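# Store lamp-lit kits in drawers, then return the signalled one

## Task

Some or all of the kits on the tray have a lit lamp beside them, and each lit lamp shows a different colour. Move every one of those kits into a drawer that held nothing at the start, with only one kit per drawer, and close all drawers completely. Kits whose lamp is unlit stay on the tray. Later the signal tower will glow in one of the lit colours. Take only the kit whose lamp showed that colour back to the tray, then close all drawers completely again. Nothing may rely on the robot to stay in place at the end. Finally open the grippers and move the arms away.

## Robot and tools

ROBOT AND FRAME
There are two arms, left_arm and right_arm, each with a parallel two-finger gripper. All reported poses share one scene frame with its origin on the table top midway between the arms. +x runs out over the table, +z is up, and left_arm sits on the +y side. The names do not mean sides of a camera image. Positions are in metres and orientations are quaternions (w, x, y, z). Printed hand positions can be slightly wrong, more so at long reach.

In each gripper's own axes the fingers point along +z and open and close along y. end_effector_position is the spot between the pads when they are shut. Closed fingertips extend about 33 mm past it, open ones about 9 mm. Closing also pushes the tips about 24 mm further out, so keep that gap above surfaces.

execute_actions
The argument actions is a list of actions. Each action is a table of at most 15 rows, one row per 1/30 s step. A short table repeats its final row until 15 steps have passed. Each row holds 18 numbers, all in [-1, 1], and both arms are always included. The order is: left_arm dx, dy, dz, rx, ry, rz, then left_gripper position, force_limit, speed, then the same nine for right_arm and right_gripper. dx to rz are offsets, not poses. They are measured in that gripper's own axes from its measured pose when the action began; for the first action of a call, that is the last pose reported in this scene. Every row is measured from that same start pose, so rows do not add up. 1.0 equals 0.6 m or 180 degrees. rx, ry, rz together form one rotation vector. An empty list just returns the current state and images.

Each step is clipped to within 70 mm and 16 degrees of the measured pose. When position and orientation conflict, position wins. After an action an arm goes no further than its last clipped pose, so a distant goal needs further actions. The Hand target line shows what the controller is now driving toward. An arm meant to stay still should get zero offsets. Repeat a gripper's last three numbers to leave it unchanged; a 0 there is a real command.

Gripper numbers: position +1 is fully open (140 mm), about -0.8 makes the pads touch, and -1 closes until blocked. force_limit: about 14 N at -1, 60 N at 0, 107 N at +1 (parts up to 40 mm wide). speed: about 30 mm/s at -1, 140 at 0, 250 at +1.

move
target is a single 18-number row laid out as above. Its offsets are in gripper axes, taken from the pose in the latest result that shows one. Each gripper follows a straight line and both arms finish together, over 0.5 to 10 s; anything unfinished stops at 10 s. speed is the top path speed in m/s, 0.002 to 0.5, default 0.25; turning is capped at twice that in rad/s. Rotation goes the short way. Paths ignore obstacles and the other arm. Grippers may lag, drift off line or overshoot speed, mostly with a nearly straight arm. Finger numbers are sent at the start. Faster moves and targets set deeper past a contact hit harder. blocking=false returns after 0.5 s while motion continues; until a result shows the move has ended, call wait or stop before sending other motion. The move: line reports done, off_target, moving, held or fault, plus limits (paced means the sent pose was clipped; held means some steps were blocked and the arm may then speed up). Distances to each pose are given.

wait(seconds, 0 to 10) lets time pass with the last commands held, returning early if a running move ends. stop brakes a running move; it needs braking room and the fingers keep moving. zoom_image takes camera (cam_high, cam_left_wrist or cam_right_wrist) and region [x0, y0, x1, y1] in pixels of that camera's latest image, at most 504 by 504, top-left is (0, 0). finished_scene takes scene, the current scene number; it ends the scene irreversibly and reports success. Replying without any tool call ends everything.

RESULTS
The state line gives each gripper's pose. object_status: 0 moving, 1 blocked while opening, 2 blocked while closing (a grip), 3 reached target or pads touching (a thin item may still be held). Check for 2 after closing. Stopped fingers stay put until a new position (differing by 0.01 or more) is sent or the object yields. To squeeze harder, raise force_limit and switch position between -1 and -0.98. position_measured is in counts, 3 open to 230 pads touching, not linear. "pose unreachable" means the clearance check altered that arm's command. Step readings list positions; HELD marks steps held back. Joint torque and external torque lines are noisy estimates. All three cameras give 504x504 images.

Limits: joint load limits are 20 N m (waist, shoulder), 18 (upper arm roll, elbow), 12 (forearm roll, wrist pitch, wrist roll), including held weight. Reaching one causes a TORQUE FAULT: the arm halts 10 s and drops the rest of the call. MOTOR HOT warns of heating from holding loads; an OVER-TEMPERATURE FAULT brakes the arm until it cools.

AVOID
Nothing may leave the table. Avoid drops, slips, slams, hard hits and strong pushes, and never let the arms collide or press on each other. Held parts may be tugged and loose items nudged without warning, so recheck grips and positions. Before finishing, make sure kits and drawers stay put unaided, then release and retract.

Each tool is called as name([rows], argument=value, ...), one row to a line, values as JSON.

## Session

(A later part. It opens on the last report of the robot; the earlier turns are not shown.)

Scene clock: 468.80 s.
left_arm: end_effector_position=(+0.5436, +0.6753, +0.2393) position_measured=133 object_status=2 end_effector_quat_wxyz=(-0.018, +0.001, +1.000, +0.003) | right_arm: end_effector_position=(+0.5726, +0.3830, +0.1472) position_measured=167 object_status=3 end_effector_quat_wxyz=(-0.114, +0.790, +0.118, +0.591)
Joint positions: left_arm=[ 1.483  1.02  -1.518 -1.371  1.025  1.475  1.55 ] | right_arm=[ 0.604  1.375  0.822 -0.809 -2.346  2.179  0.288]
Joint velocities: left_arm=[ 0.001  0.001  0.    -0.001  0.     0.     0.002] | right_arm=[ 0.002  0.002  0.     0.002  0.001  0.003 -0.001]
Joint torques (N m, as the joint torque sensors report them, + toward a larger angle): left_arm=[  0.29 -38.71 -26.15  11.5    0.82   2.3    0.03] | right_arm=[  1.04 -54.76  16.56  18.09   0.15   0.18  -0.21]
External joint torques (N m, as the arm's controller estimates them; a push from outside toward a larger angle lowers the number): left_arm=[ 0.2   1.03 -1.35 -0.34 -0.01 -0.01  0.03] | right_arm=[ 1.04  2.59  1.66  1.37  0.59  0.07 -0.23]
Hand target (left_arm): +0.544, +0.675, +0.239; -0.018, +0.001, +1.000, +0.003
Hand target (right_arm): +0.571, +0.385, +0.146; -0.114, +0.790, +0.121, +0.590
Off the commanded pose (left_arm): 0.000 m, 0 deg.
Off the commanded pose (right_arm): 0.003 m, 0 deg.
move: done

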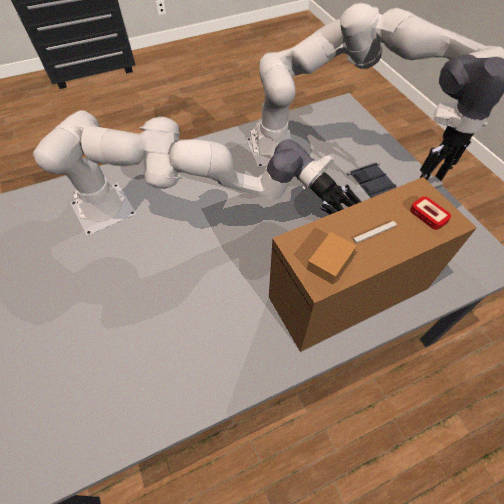

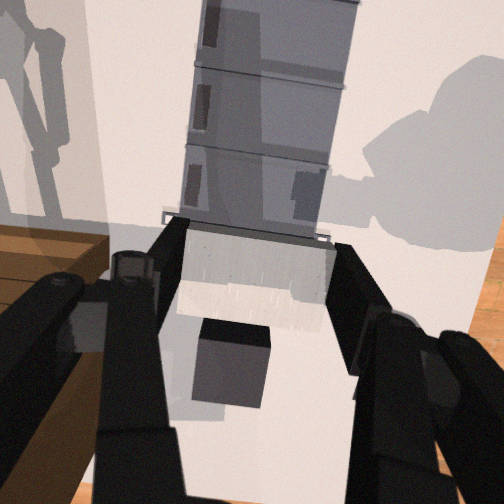

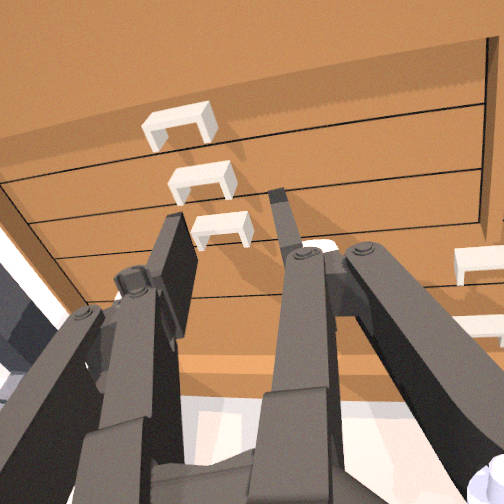

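move(target=[0,0,0,0,0,0,-1,0,-0.5,0,-0.002,0.016,0,0,0,-0.3,0.3,-0.5], speed=0.03)

move(target=[0,0,0,0,0,0,-1,0,-0.5,0,-0.004,0.006,0,0,0,-1,0.3,-0.5], speed=0.02)

Scene clock: 471.07 s.
left_arm: end_effector_position=(+0.5436, +0.6753, +0.2393) position_measured=133 object_status=2 end_effector_quat_wxyz=(-0.018, +0.001, +1.000, +0.003) | right_arm: end_effector_position=(+0.5748, +0.3910, +0.1455) position_measured=167 object_status=3 end_effector_quat_wxyz=(-0.120, +0.789, +0.114, +0.592)
Joint positions: left_arm=[ 1.483  1.02  -1.518 -1.371  1.025  1.475  1.55 ] | right_arm=[ 0.652  1.437  0.831 -0.679 -2.344  2.218  0.256]
Joint velocities: left_arm=[ 0.    -0.002  0.001  0.001 -0.     0.    -0.   ] | right_arm=[ 0.018  0.021  0.001  0.045  0.008  0.023 -0.041]
Joint torques (N m, as the joint torque sensors report them, + toward a larger angle): left_arm=[  0.38 -39.47 -26.89  12.14   0.77   2.39  -0.01] | right_arm=[ -4.63 -54.28  14.67  20.3    0.36   0.64  -0.18]
External joint torques (N m, as the arm's controller estimates them; a push from outside toward a larger angle lowers the number): left_arm=[ 0.17  0.46 -2.01  0.16 -0.08  0.06 -0.01] | right_arm=[-4.75  4.12  1.37  3.84  0.67  0.41 -0.21]
Hand target (left_arm): +0.544, +0.675, +0.239; -0.018, +0.001, +1.000, +0.003
Hand target (right_arm): +0.581, +0.387, +0.145; -0.114, +0.789, +0.118, +0.592
Off the commanded pose (left_arm): 0.000 m, 0 deg.
Off the commanded pose (right_arm): 0.007 m, 1 deg.
move: off_target (right_arm)

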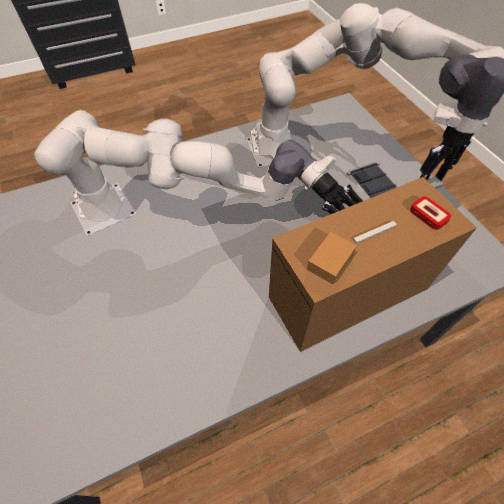

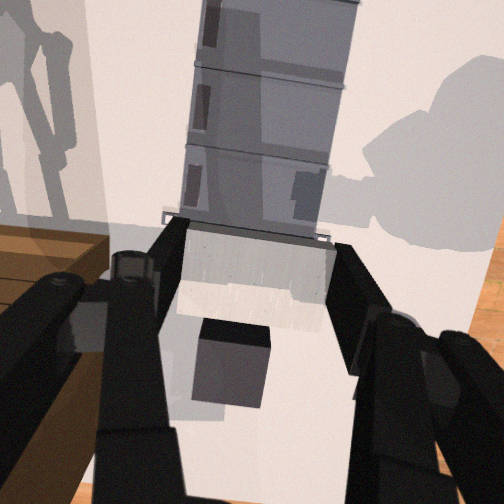

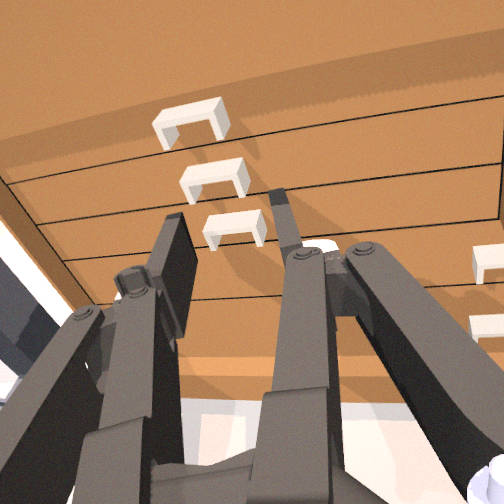

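Scene clock: 471.83 s.
left_arm: end_effector_position=(+0.5436, +0.6753, +0.2393) position_measured=133 object_status=2 end_effector_quat_wxyz=(-0.018, +0.001, +1.000, +0.003) | right_arm: end_effector_position=(+0.5790, +0.3827, +0.1456) position_measured=234 object_status=0 end_effector_quat_wxyz=(-0.103, +0.790, +0.097, +0.596)
Joint positions: left_arm=[ 1.483  1.02  -1.518 -1.371  1.025  1.475  1.55 ] | right_arm=[ 0.68   1.463  0.843 -0.626 -2.338  2.174  0.237]
Joint velocities: left_arm=[-0.001 -0.     0.     0.001  0.001  0.001  0.001] | right_arm=[ 0.002 -0.001  0.006 -0.005 -0.    -0.01  -0.008]
Joint torques (N m, as the joint torque sensors report them, + toward a larger angle): left_arm=[  0.32 -39.39 -26.52  11.61   0.78   2.26   0.03] | right_arm=[ -6.67 -56.65  12.43  17.3   -2.99   9.28   0.14]
External joint torques (N m, as the arm's controller estimates them; a push from outside toward a larger angle lowers the number): left_arm=[ 0.42  0.7  -1.43 -0.26 -0.05 -0.09  0.03] | right_arm=[-7.03  1.66  0.01  1.15 -2.54  9.07  0.12]
Hand target (left_arm): +0.544, +0.675, +0.239; -0.018, +0.001, +1.000, +0.003
Hand target (right_arm): +0.576, +0.393, +0.145; -0.120, +0.789, +0.114, +0.592
Off the commanded pose (left_arm): 0.000 m, 0 deg.
Off the commanded pose (right_arm): 0.012 m, 3 deg.
move: off_target (right_arm)

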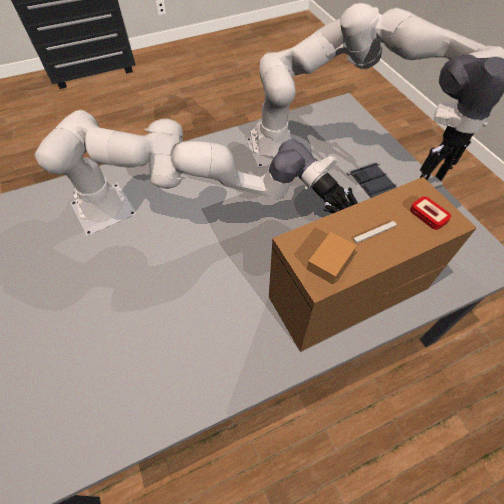

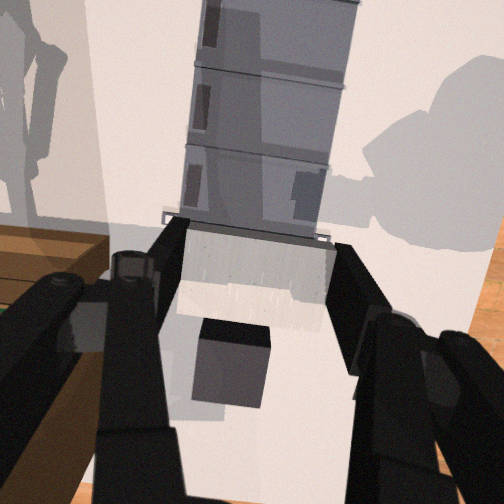

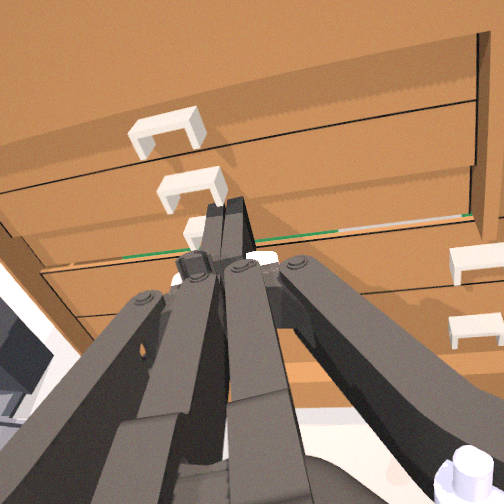

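move(target=[0,0,0,0,0,0,-1,0,-0.5,-0.015,-0.04,-0.055,0,0,0,-1,0.3,-0.5], speed=0.02)

Scene clock: 476.37 s.
left_arm: end_effector_position=(+0.5436, +0.6753, +0.2393) position_measured=133 object_status=2 end_effector_quat_wxyz=(-0.018, +0.001, +1.000, +0.003) | right_arm: end_effector_position=(+0.5410, +0.3951, +0.1458) position_measured=234 object_status=3 end_effector_quat_wxyz=(-0.100, +0.790, +0.100, +0.596)
Joint positions: left_arm=[ 1.483  1.02  -1.518 -1.371  1.025  1.475  1.55 ] | right_arm=[ 0.687  1.411  0.844 -0.747 -2.337  2.085  0.277]
Joint velocities: left_arm=[ 0.001  0.002 -0.     0.001  0.001 -0.001 -0.   ] | right_arm=[-0.    -0.003 -0.001 -0.006 -0.001 -0.011  0.01 ]
Joint torques (N m, as the joint torque sensors report them, + toward a larger angle): left_arm=[  1.05 -39.35 -26.39  12.34   0.72   2.27   0.14] | right_arm=[  0.39 -57.7   15.28  15.15  -1.04  -0.25   0.52]
External joint torques (N m, as the arm's controller estimates them; a push from outside toward a larger angle lowers the number): left_arm=[ 0.96  0.52 -1.49  0.44 -0.12 -0.05  0.14] | right_arm=[ 0.48  0.18  1.27 -1.24 -0.32 -0.35  0.49]
Hand target (left_arm): +0.544, +0.675, +0.239; -0.018, +0.001, +1.000, +0.003
Hand target (right_arm): +0.540, +0.396, +0.147; -0.102, +0.790, +0.097, +0.597
Off the commanded pose (left_arm): 0.000 m, 0 deg.
Off the commanded pose (right_arm): 0.002 m, 1 deg.
move: done

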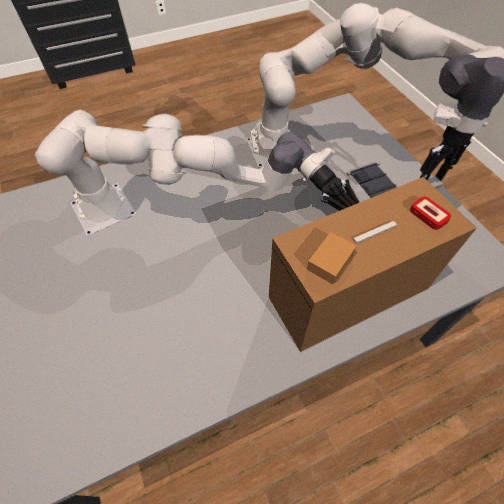

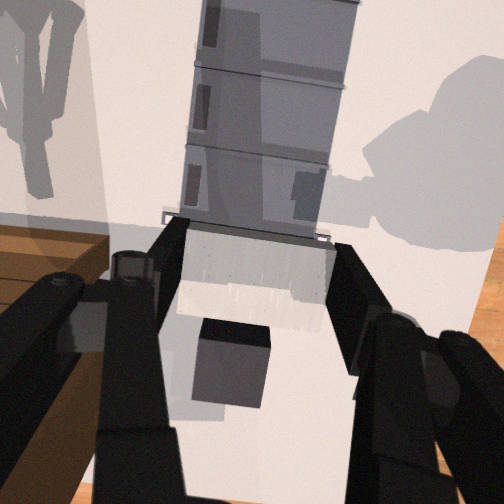

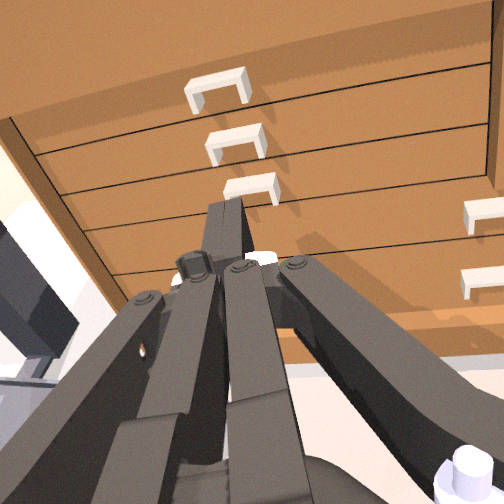

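move(target=[0,0,0,0,0,0,-1,0,-0.5,-0.022,0.01,0.005,0,0,0,-0.1,0.3,0], speed=0.05)

move(target=[0,0,0,0,0,0,-1,0,-0.5,0.015,0.014,0.052,0,0,0,-0.1,0.3,0], speed=0.04)

Scene clock: 481.70 s.
left_arm: end_effector_position=(+0.5436, +0.6753, +0.2393) position_measured=133 object_status=2 end_effector_quat_wxyz=(-0.018, +0.001, +1.000, +0.003) | right_arm: end_effector_position=(+0.5402, +0.3909, +0.1314) position_measured=141 object_status=3 end_effector_quat_wxyz=(-0.098, +0.791, +0.104, +0.595)
Joint positions: left_arm=[ 1.483  1.02  -1.518 -1.371  1.025  1.475  1.55 ] | right_arm=[ 0.672  1.411  0.835 -0.783 -2.346  2.081  0.297]
Joint velocities: left_arm=[ 0.001  0.001 -0.     0.002  0.001 -0.     0.001] | right_arm=[-0.001 -0.001 -0.    -0.007 -0.006 -0.002  0.018]
Joint torques (N m, as the joint torque sensors report them, + toward a larger angle): left_arm=[  0.52 -38.37 -26.02  12.32   0.85   2.15   0.09] | right_arm=[ -2.01 -56.55  14.15  14.8   -1.71  -0.34   0.52]
External joint torques (N m, as the arm's controller estimates them; a push from outside toward a larger angle lowers the number): left_arm=[ 0.14  1.44 -1.21  0.28  0.   -0.17  0.09] | right_arm=[-2.33  1.16 -0.47 -1.48 -0.99 -0.42  0.5 ]
Hand target (left_arm): +0.544, +0.675, +0.239; -0.018, +0.001, +1.000, +0.003
Hand target (right_arm): +0.542, +0.390, +0.132; -0.100, +0.790, +0.100, +0.596
Off the commanded pose (left_arm): 0.000 m, 0 deg.
Off the commanded pose (right_arm): 0.002 m, 1 deg.
move: done

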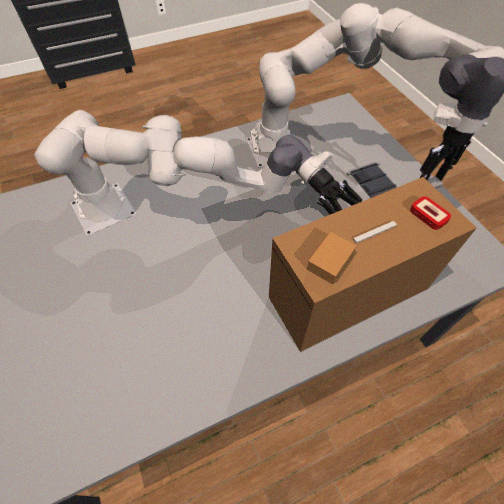

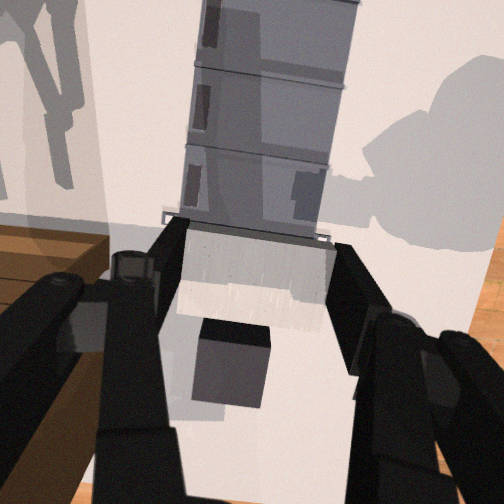

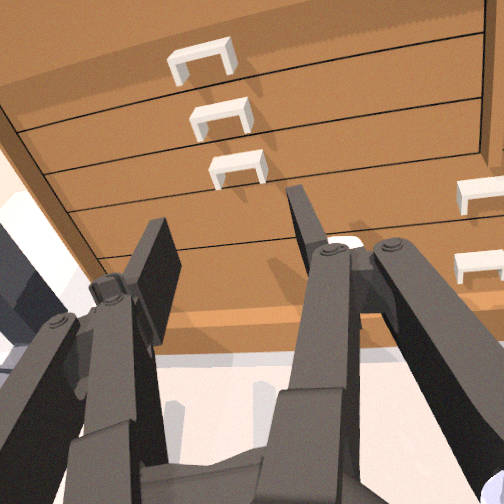

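Scene clock: 483.10 s.
left_arm: end_effector_position=(+0.5436, +0.6753, +0.2393) position_measured=133 object_status=2 end_effector_quat_wxyz=(-0.018, +0.001, +1.000, +0.003) | right_arm: end_effector_position=(+0.5708, +0.3926, +0.1312) position_measured=141 object_status=3 end_effector_quat_wxyz=(-0.113, +0.791, +0.106, +0.592)
Joint positions: left_arm=[ 1.483  1.02  -1.518 -1.371  1.025  1.475  1.55 ] | right_arm=[ 0.719  1.534  0.888 -0.518 -2.374  2.224  0.204]
Joint velocities: left_arm=[0.001 0.001 0.001 0.    0.001 0.    0.002] | right_arm=[-0.012  0.014  0.059  0.    -0.052 -0.    -0.027]
Joint torques (N m, as the joint torque sensors report them, + toward a larger angle): left_arm=[  0.94 -38.43 -26.25  12.2    0.74   2.24   0.18] | right_arm=[ -1.63 -56.33  12.74  16.96  -1.29   0.5   -0.19]
External joint torques (N m, as the arm's controller estimates them; a push from outside toward a larger angle lowers the number): left_arm=[ 0.8   1.43 -1.38  0.29 -0.1  -0.08  0.18] | right_arm=[-1.61  2.72  1.59  1.42 -1.02  0.17 -0.22]
Hand target (left_arm): +0.544, +0.675, +0.239; -0.018, +0.001, +1.000, +0.003
Hand target (right_arm): +0.573, +0.392, +0.132; -0.108, +0.790, +0.112, +0.593
Off the commanded pose (left_arm): 0.000 m, 0 deg.
Off the commanded pose (right_arm): 0.003 m, 2 deg.
elbow stopped short (right arm): the move would have taken joint 4 (elbow) straighter than the controller allows; a more bent joint 4 avoids this.
move: done

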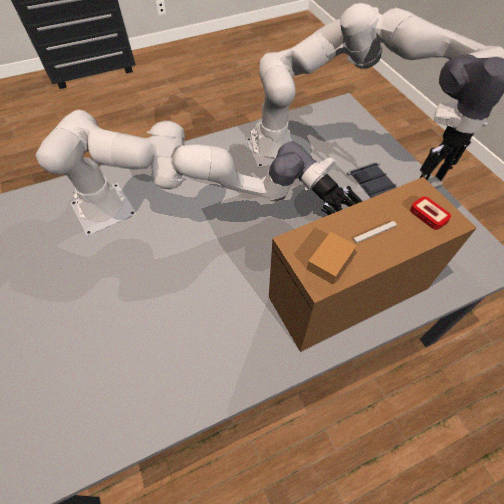

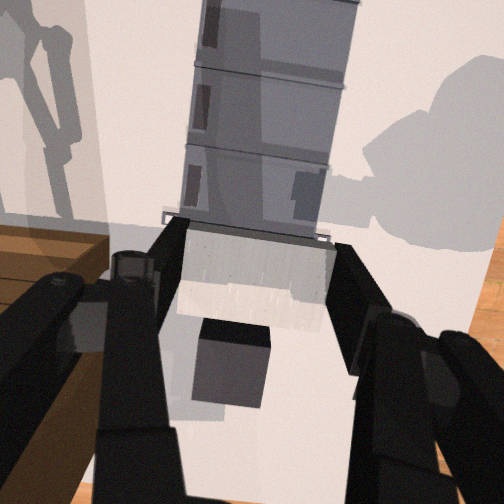

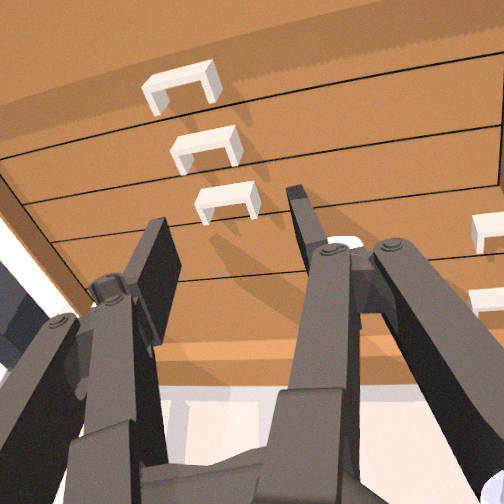

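move(target=[0,0,0,0,0,0,-1,0,-0.5,0,0,0.006,0.01,0,0,-1,0.3,-0.5], speed=0.02)

Scene clock: 485.27 s.
left_arm: end_effector_position=(+0.5436, +0.6753, +0.2393) position_measured=133 object_status=2 end_effector_quat_wxyz=(-0.018, +0.001, +1.000, +0.003) | right_arm: end_effector_position=(+0.5804, +0.3823, +0.1281) position_measured=230 object_status=3 end_effector_quat_wxyz=(-0.108, +0.792, +0.107, +0.591)
Joint positions: left_arm=[ 1.483  1.02  -1.518 -1.371  1.025  1.475  1.55 ] | right_arm=[ 0.653  1.487  0.878 -0.64  -2.389  2.197  0.241]
Joint velocities: left_arm=[ 0.     0.     0.     0.    -0.001 -0.001  0.002] | right_arm=[-0.024 -0.017  0.001 -0.049 -0.018 -0.002  0.045]
Joint torques (N m, as the joint torque sensors report them, + toward a larger angle): left_arm=[  0.25 -38.97 -26.77  12.31   0.72   2.22   0.05] | right_arm=[ -0.11 -58.34  13.06  14.11  -2.83   4.98   0.27]
External joint torques (N m, as the arm's controller estimates them; a push from outside toward a larger angle lowers the number): left_arm=[ 0.11  0.98 -1.82  0.38 -0.12 -0.11  0.05] | right_arm=[-0.47 -0.12 -0.15 -1.38 -2.47  4.78  0.24]
Hand target (left_arm): +0.544, +0.675, +0.239; -0.018, +0.001, +1.000, +0.003
Hand target (right_arm): +0.573, +0.392, +0.130; -0.125, +0.790, +0.115, +0.590
Off the commanded pose (left_arm): 0.000 m, 0 deg.
Off the commanded pose (right_arm): 0.013 m, 2 deg.
move: off_target (right_arm)

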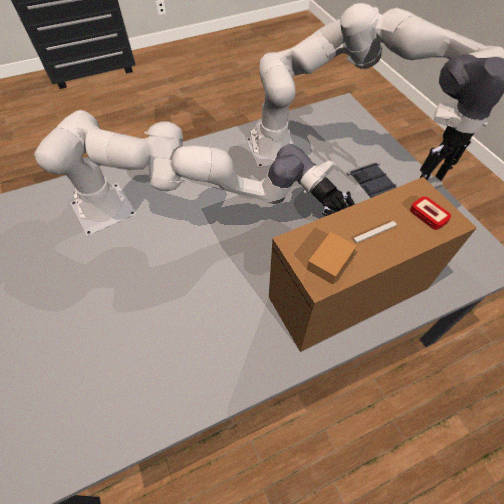

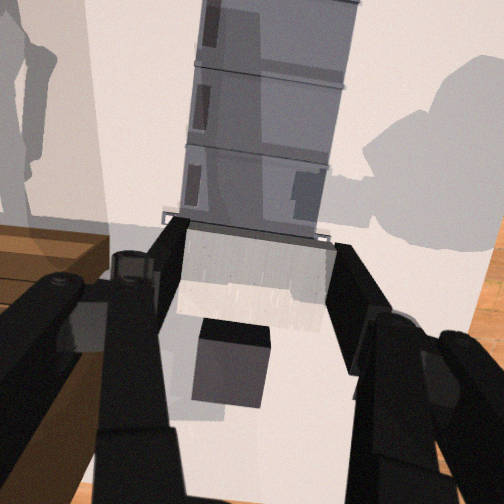

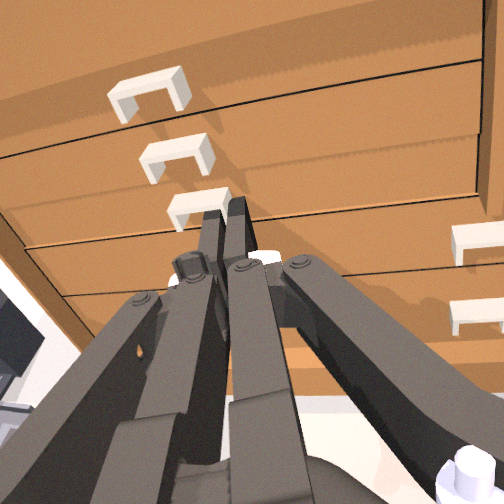

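move(target=[0,0,0,0,0,0,-1,0,-0.5,0.022,-0.018,-0.012,0,0,0,-0.1,0.3,0], speed=0.03)

move(target=[0,0,0,0,0,0,-1,0,-0.5,0,0,0,0,0,0,-1,0.3,-0.5], speed=0.02)

move(target=[0,0,0,0,0,0,-1,0,-0.5,-0.008,-0.01,-0.035,0,0,0,-1,0.3,-0.5], speed=0.02)

Scene clock: 490.73 s.
left_arm: end_effector_position=(+0.5436, +0.6753, +0.2393) position_measured=133 object_status=2 end_effector_quat_wxyz=(-0.018, +0.001, +1.000, +0.003) | right_arm: end_effector_position=(+0.5738, +0.3909, +0.1428) position_measured=141 object_status=3 end_effector_quat_wxyz=(-0.113, +0.792, +0.102, +0.592)
Joint positions: left_arm=[ 1.483  1.02  -1.518 -1.371  1.025  1.475  1.55 ] | right_arm=[ 0.69   1.497  0.892 -0.579 -2.373  2.201  0.214]
Joint velocities: left_arm=[ 0.001 -0.001  0.001  0.001 -0.    -0.     0.001] | right_arm=[ 0.02   0.016  0.001  0.042  0.006  0.01  -0.042]
Joint torques (N m, as the joint torque sensors report them, + toward a larger angle): left_arm=[  0.51 -38.11 -26.28  11.72   0.73   2.32   0.09] | right_arm=[  0.49 -57.32  14.03  18.61   0.3    0.41  -0.23]
External joint torques (N m, as the arm's controller estimates them; a push from outside toward a larger angle lowers the number): left_arm=[ 0.44  1.96 -1.25 -0.23 -0.12 -0.01  0.09] | right_arm=[ 0.19  1.95  1.59  3.21  0.64  0.04 -0.25]
Hand target (left_arm): +0.544, +0.675, +0.239; -0.018, +0.001, +1.000, +0.003
Hand target (right_arm): +0.574, +0.391, +0.143; -0.108, +0.792, +0.108, +0.592
Off the commanded pose (left_arm): 0.000 m, 0 deg.
Off the commanded pose (right_arm): 0.001 m, 1 deg.
move: done

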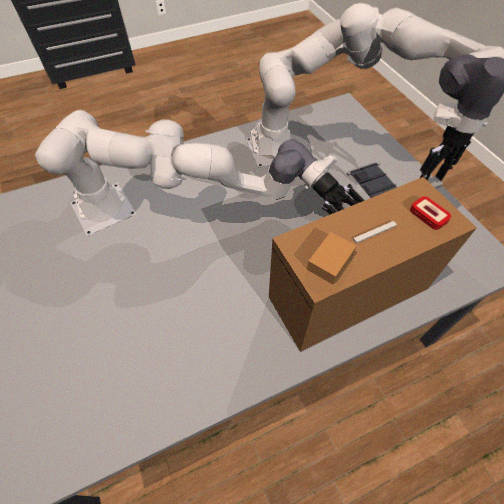

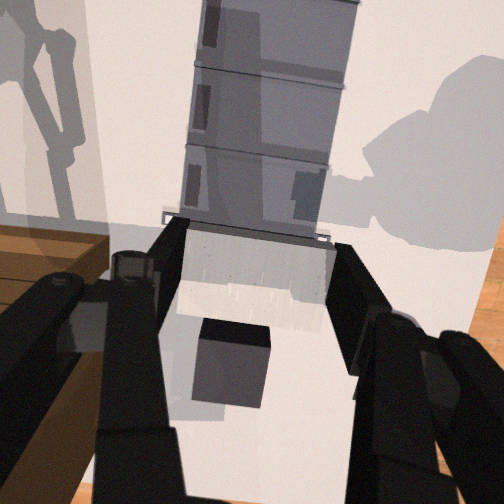

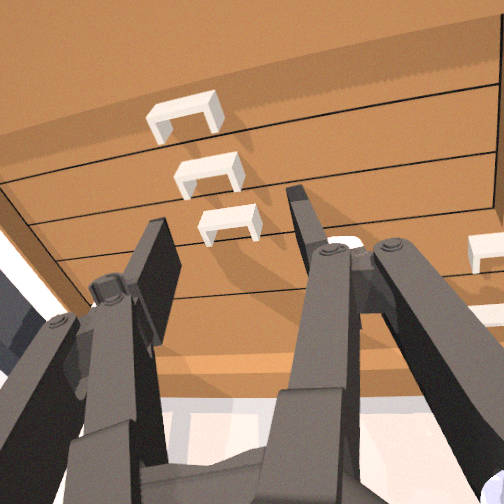

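Scene clock: 491.63 s.
left_arm: end_effector_position=(+0.5436, +0.6753, +0.2393) position_measured=133 object_status=2 end_effector_quat_wxyz=(-0.018, +0.001, +1.000, +0.003) | right_arm: end_effector_position=(+0.5756, +0.3827, +0.1433) position_measured=234 object_status=3 end_effector_quat_wxyz=(-0.097, +0.792, +0.094, +0.596)
Joint positions: left_arm=[ 1.483  1.02  -1.518 -1.371  1.025  1.475  1.55 ] | right_arm=[ 0.686  1.487  0.892 -0.605 -2.372  2.15   0.215]
Joint velocities: left_arm=[-0.001 -0.     0.001  0.    -0.     0.     0.   ] | right_arm=[-0.02  -0.02   0.002 -0.047  0.    -0.011  0.004]
Joint torques (N m, as the joint torque sensors report them, + toward a larger angle): left_arm=[  0.27 -39.24 -26.58  11.97   0.64   2.24   0.03] | right_arm=[ -4.74 -56.43  13.85  14.42  -2.07   6.43   0.53]
External joint torques (N m, as the arm's controller estimates them; a push from outside toward a larger angle lowers the number): left_arm=[ 0.4   0.74 -1.58  0.17 -0.18 -0.09  0.03] | right_arm=[-5.12  2.09  1.25 -0.94 -1.56  6.18  0.51]
Hand target (left_arm): +0.544, +0.675, +0.239; -0.018, +0.001, +1.000, +0.003
Hand target (right_arm): +0.573, +0.390, +0.143; -0.112, +0.792, +0.102, +0.592
Off the commanded pose (left_arm): 0.000 m, 0 deg.
Off the commanded pose (right_arm): 0.008 m, 2 deg.
move: off_target (right_arm)

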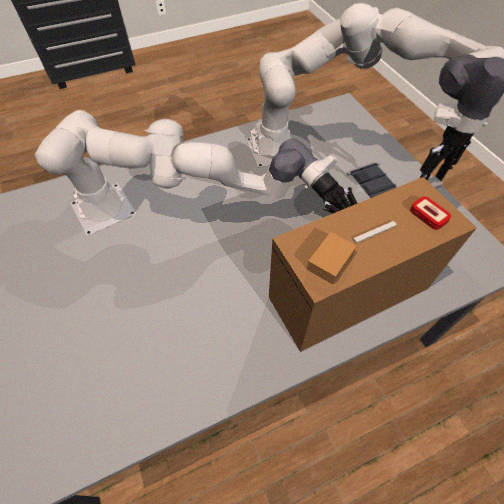

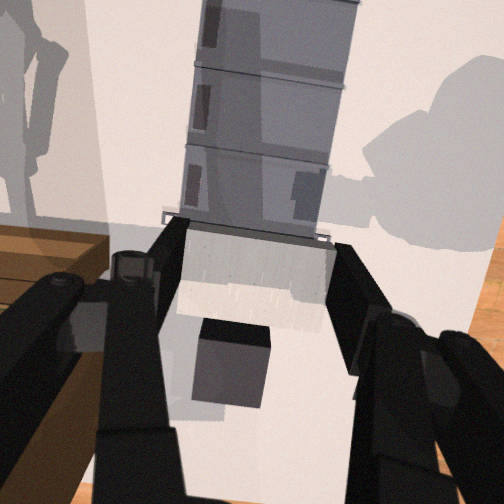

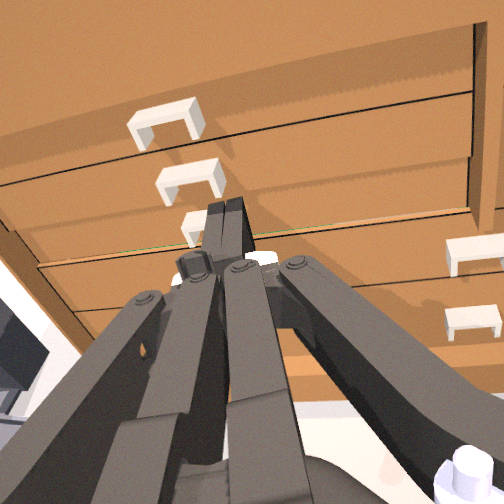

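Scene clock: 492.97 s.
left_arm: end_effector_position=(+0.5436, +0.6753, +0.2393) position_measured=133 object_status=2 end_effector_quat_wxyz=(-0.018, +0.001, +1.000, +0.003) | right_arm: end_effector_position=(+0.5504, +0.3846, +0.1435) position_measured=234 object_status=3 end_effector_quat_wxyz=(-0.095, +0.793, +0.101, +0.594)
Joint positions: left_arm=[ 1.483  1.02  -1.518 -1.371  1.025  1.475  1.55 ] | right_arm=[ 0.632  1.401  0.888 -0.811 -2.375  2.065  0.275]
Joint velocities: left_arm=[ 0.002  0.001  0.001  0.002  0.001  0.001 -0.001] | right_arm=[-0.011 -0.007  0.001 -0.021 -0.003 -0.019  0.03 ]
Joint torques (N m, as the joint torque sensors report them, + toward a larger angle): left_arm=[  0.35 -38.56 -26.14  12.04   0.78   2.28   0.09] | right_arm=[ -1.8  -56.15  15.22  14.31  -1.8   -0.34   0.58]
External joint torques (N m, as the arm's controller estimates them; a push from outside toward a larger angle lowers the number): left_arm=[ 0.13  1.24 -1.33  0.08 -0.07 -0.04  0.08] | right_arm=[-1.78  1.07 -0.35 -1.2  -1.03 -0.46  0.56]
Hand target (left_arm): +0.544, +0.675, +0.239; -0.018, +0.001, +1.000, +0.003
Hand target (right_arm): +0.553, +0.382, +0.145; -0.096, +0.792, +0.094, +0.596
Off the commanded pose (left_arm): 0.000 m, 0 deg.
Off the commanded pose (right_arm): 0.004 m, 1 deg.
move: off_target (right_arm)

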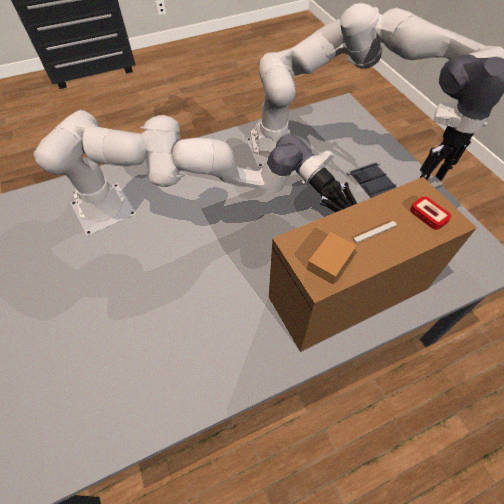

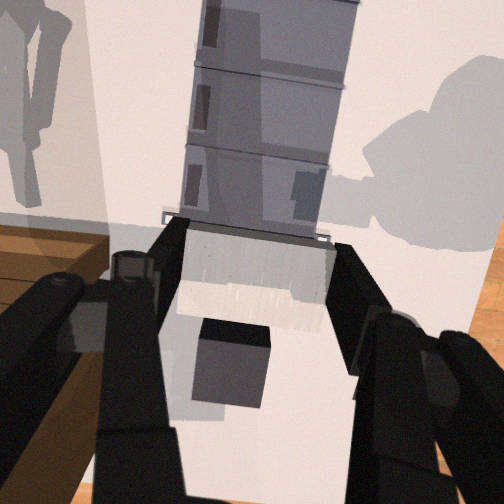

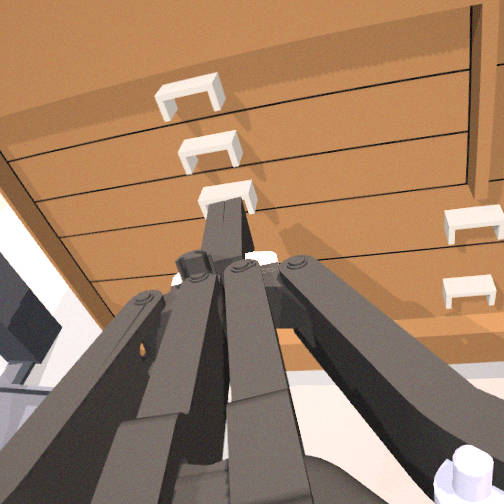

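move(target=[0,0,0,0,0,0,-1,0,-0.5,-0.002,0.004,0,0.025,0,0,-0.35,0.3,0], speed=0.04)

move(target=[0,0,0,0,0,0,-1,0,-0.5,0.006,0.012,0.045,0,0,0,-0.35,0.3,0], speed=0.03)

Scene clock: 497.67 s.
left_arm: end_effector_position=(+0.5436, +0.6753, +0.2393) position_measured=133 object_status=2 end_effector_quat_wxyz=(-0.018, +0.001, +1.000, +0.003) | right_arm: end_effector_position=(+0.5516, +0.3805, +0.1413) position_measured=173 object_status=3 end_effector_quat_wxyz=(-0.120, +0.789, +0.126, +0.590)
Joint positions: left_arm=[ 1.483  1.02  -1.518 -1.371  1.025  1.475  1.55 ] | right_arm=[ 0.531  1.336  0.887 -0.981 -2.424  2.112  0.335]
Joint velocities: left_arm=[ 0.    -0.001  0.     0.001 -0.     0.    -0.001] | right_arm=[-0.007  0.001 -0.002 -0.011 -0.015  0.016  0.027]
Joint torques (N m, as the joint torque sensors report them, + toward a larger angle): left_arm=[  0.39 -38.99 -26.07  11.47   0.75   2.26   0.1 ] | right_arm=[ -1.5  -54.81  19.28  13.32  -1.68   0.25   0.4 ]
External joint torques (N m, as the arm's controller estimates them; a push from outside toward a larger angle lowers the number): left_arm=[ 0.42  1.09 -1.03 -0.39 -0.09 -0.08  0.1 ] | right_arm=[-1.62  0.25  1.3  -1.93 -1.05  0.25  0.37]
Hand target (left_arm): +0.544, +0.675, +0.239; -0.018, +0.001, +1.000, +0.003
Hand target (right_arm): +0.551, +0.382, +0.143; -0.126, +0.788, +0.123, +0.589
Off the commanded pose (left_arm): 0.000 m, 0 deg.
Off the commanded pose (right_arm): 0.002 m, 1 deg.
move: done

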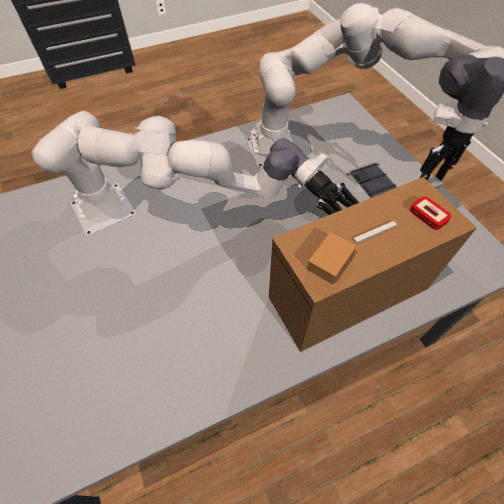

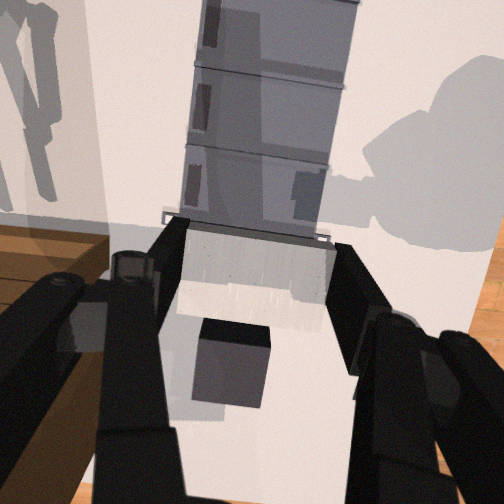

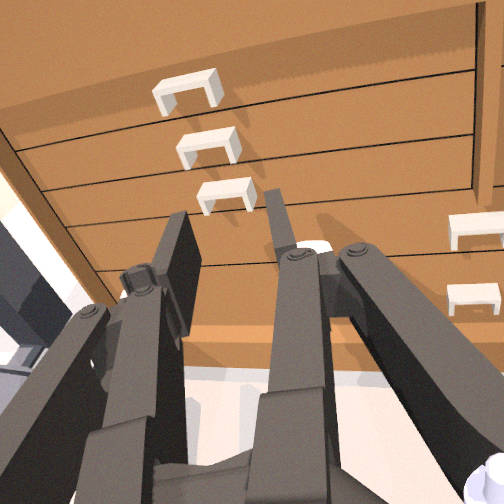

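Scene clock: 498.93 s.
left_arm: end_effector_position=(+0.5436, +0.6753, +0.2393) position_measured=133 object_status=2 end_effector_quat_wxyz=(-0.018, +0.001, +1.000, +0.003) | right_arm: end_effector_position=(+0.5746, +0.3861, +0.1364) position_measured=173 object_status=3 end_effector_quat_wxyz=(-0.125, +0.789, +0.123, +0.589)
Joint positions: left_arm=[ 1.483  1.02  -1.518 -1.371  1.025  1.475  1.55 ] | right_arm=[ 0.582  1.422  0.887 -0.787 -2.423  2.201  0.284]
Joint velocities: left_arm=[-0.002 -0.001  0.     0.001 -0.001 -0.     0.   ] | right_arm=[ 0.008  0.009  0.001  0.021  0.005  0.02  -0.031]
Joint torques (N m, as the joint torque sensors report them, + toward a larger angle): left_arm=[  0.97 -39.4  -25.16  12.05   0.64   2.31   0.15] | right_arm=[ -2.18 -55.69  15.73  19.19   0.06   0.22  -0.26]
External joint torques (N m, as the arm's controller estimates them; a push from outside toward a larger angle lowers the number): left_arm=[ 1.14  0.7  -0.06  0.22 -0.18 -0.04  0.15] | right_arm=[-2.3   1.53  0.06  3.99  0.43  0.06 -0.29]
Hand target (left_arm): +0.544, +0.675, +0.239; -0.018, +0.001, +1.000, +0.003
Hand target (right_arm): +0.579, +0.384, +0.137; -0.120, +0.789, +0.126, +0.590
Off the commanded pose (left_arm): 0.000 m, 0 deg.
Off the commanded pose (right_arm): 0.006 m, 1 deg.
move: off_target (right_arm)

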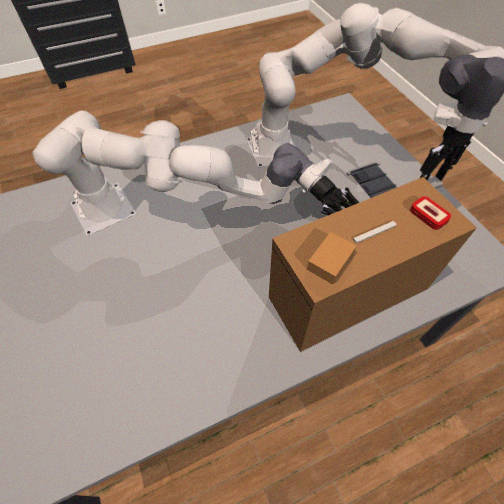

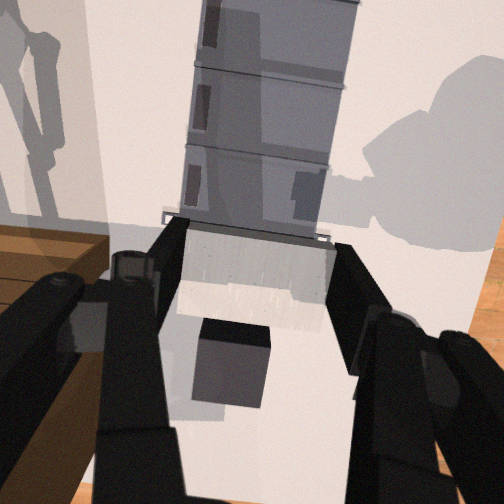

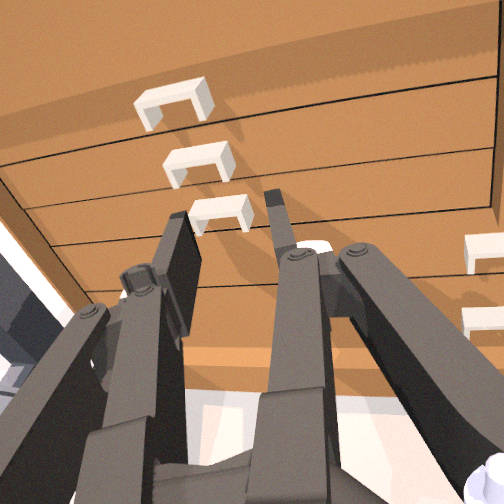

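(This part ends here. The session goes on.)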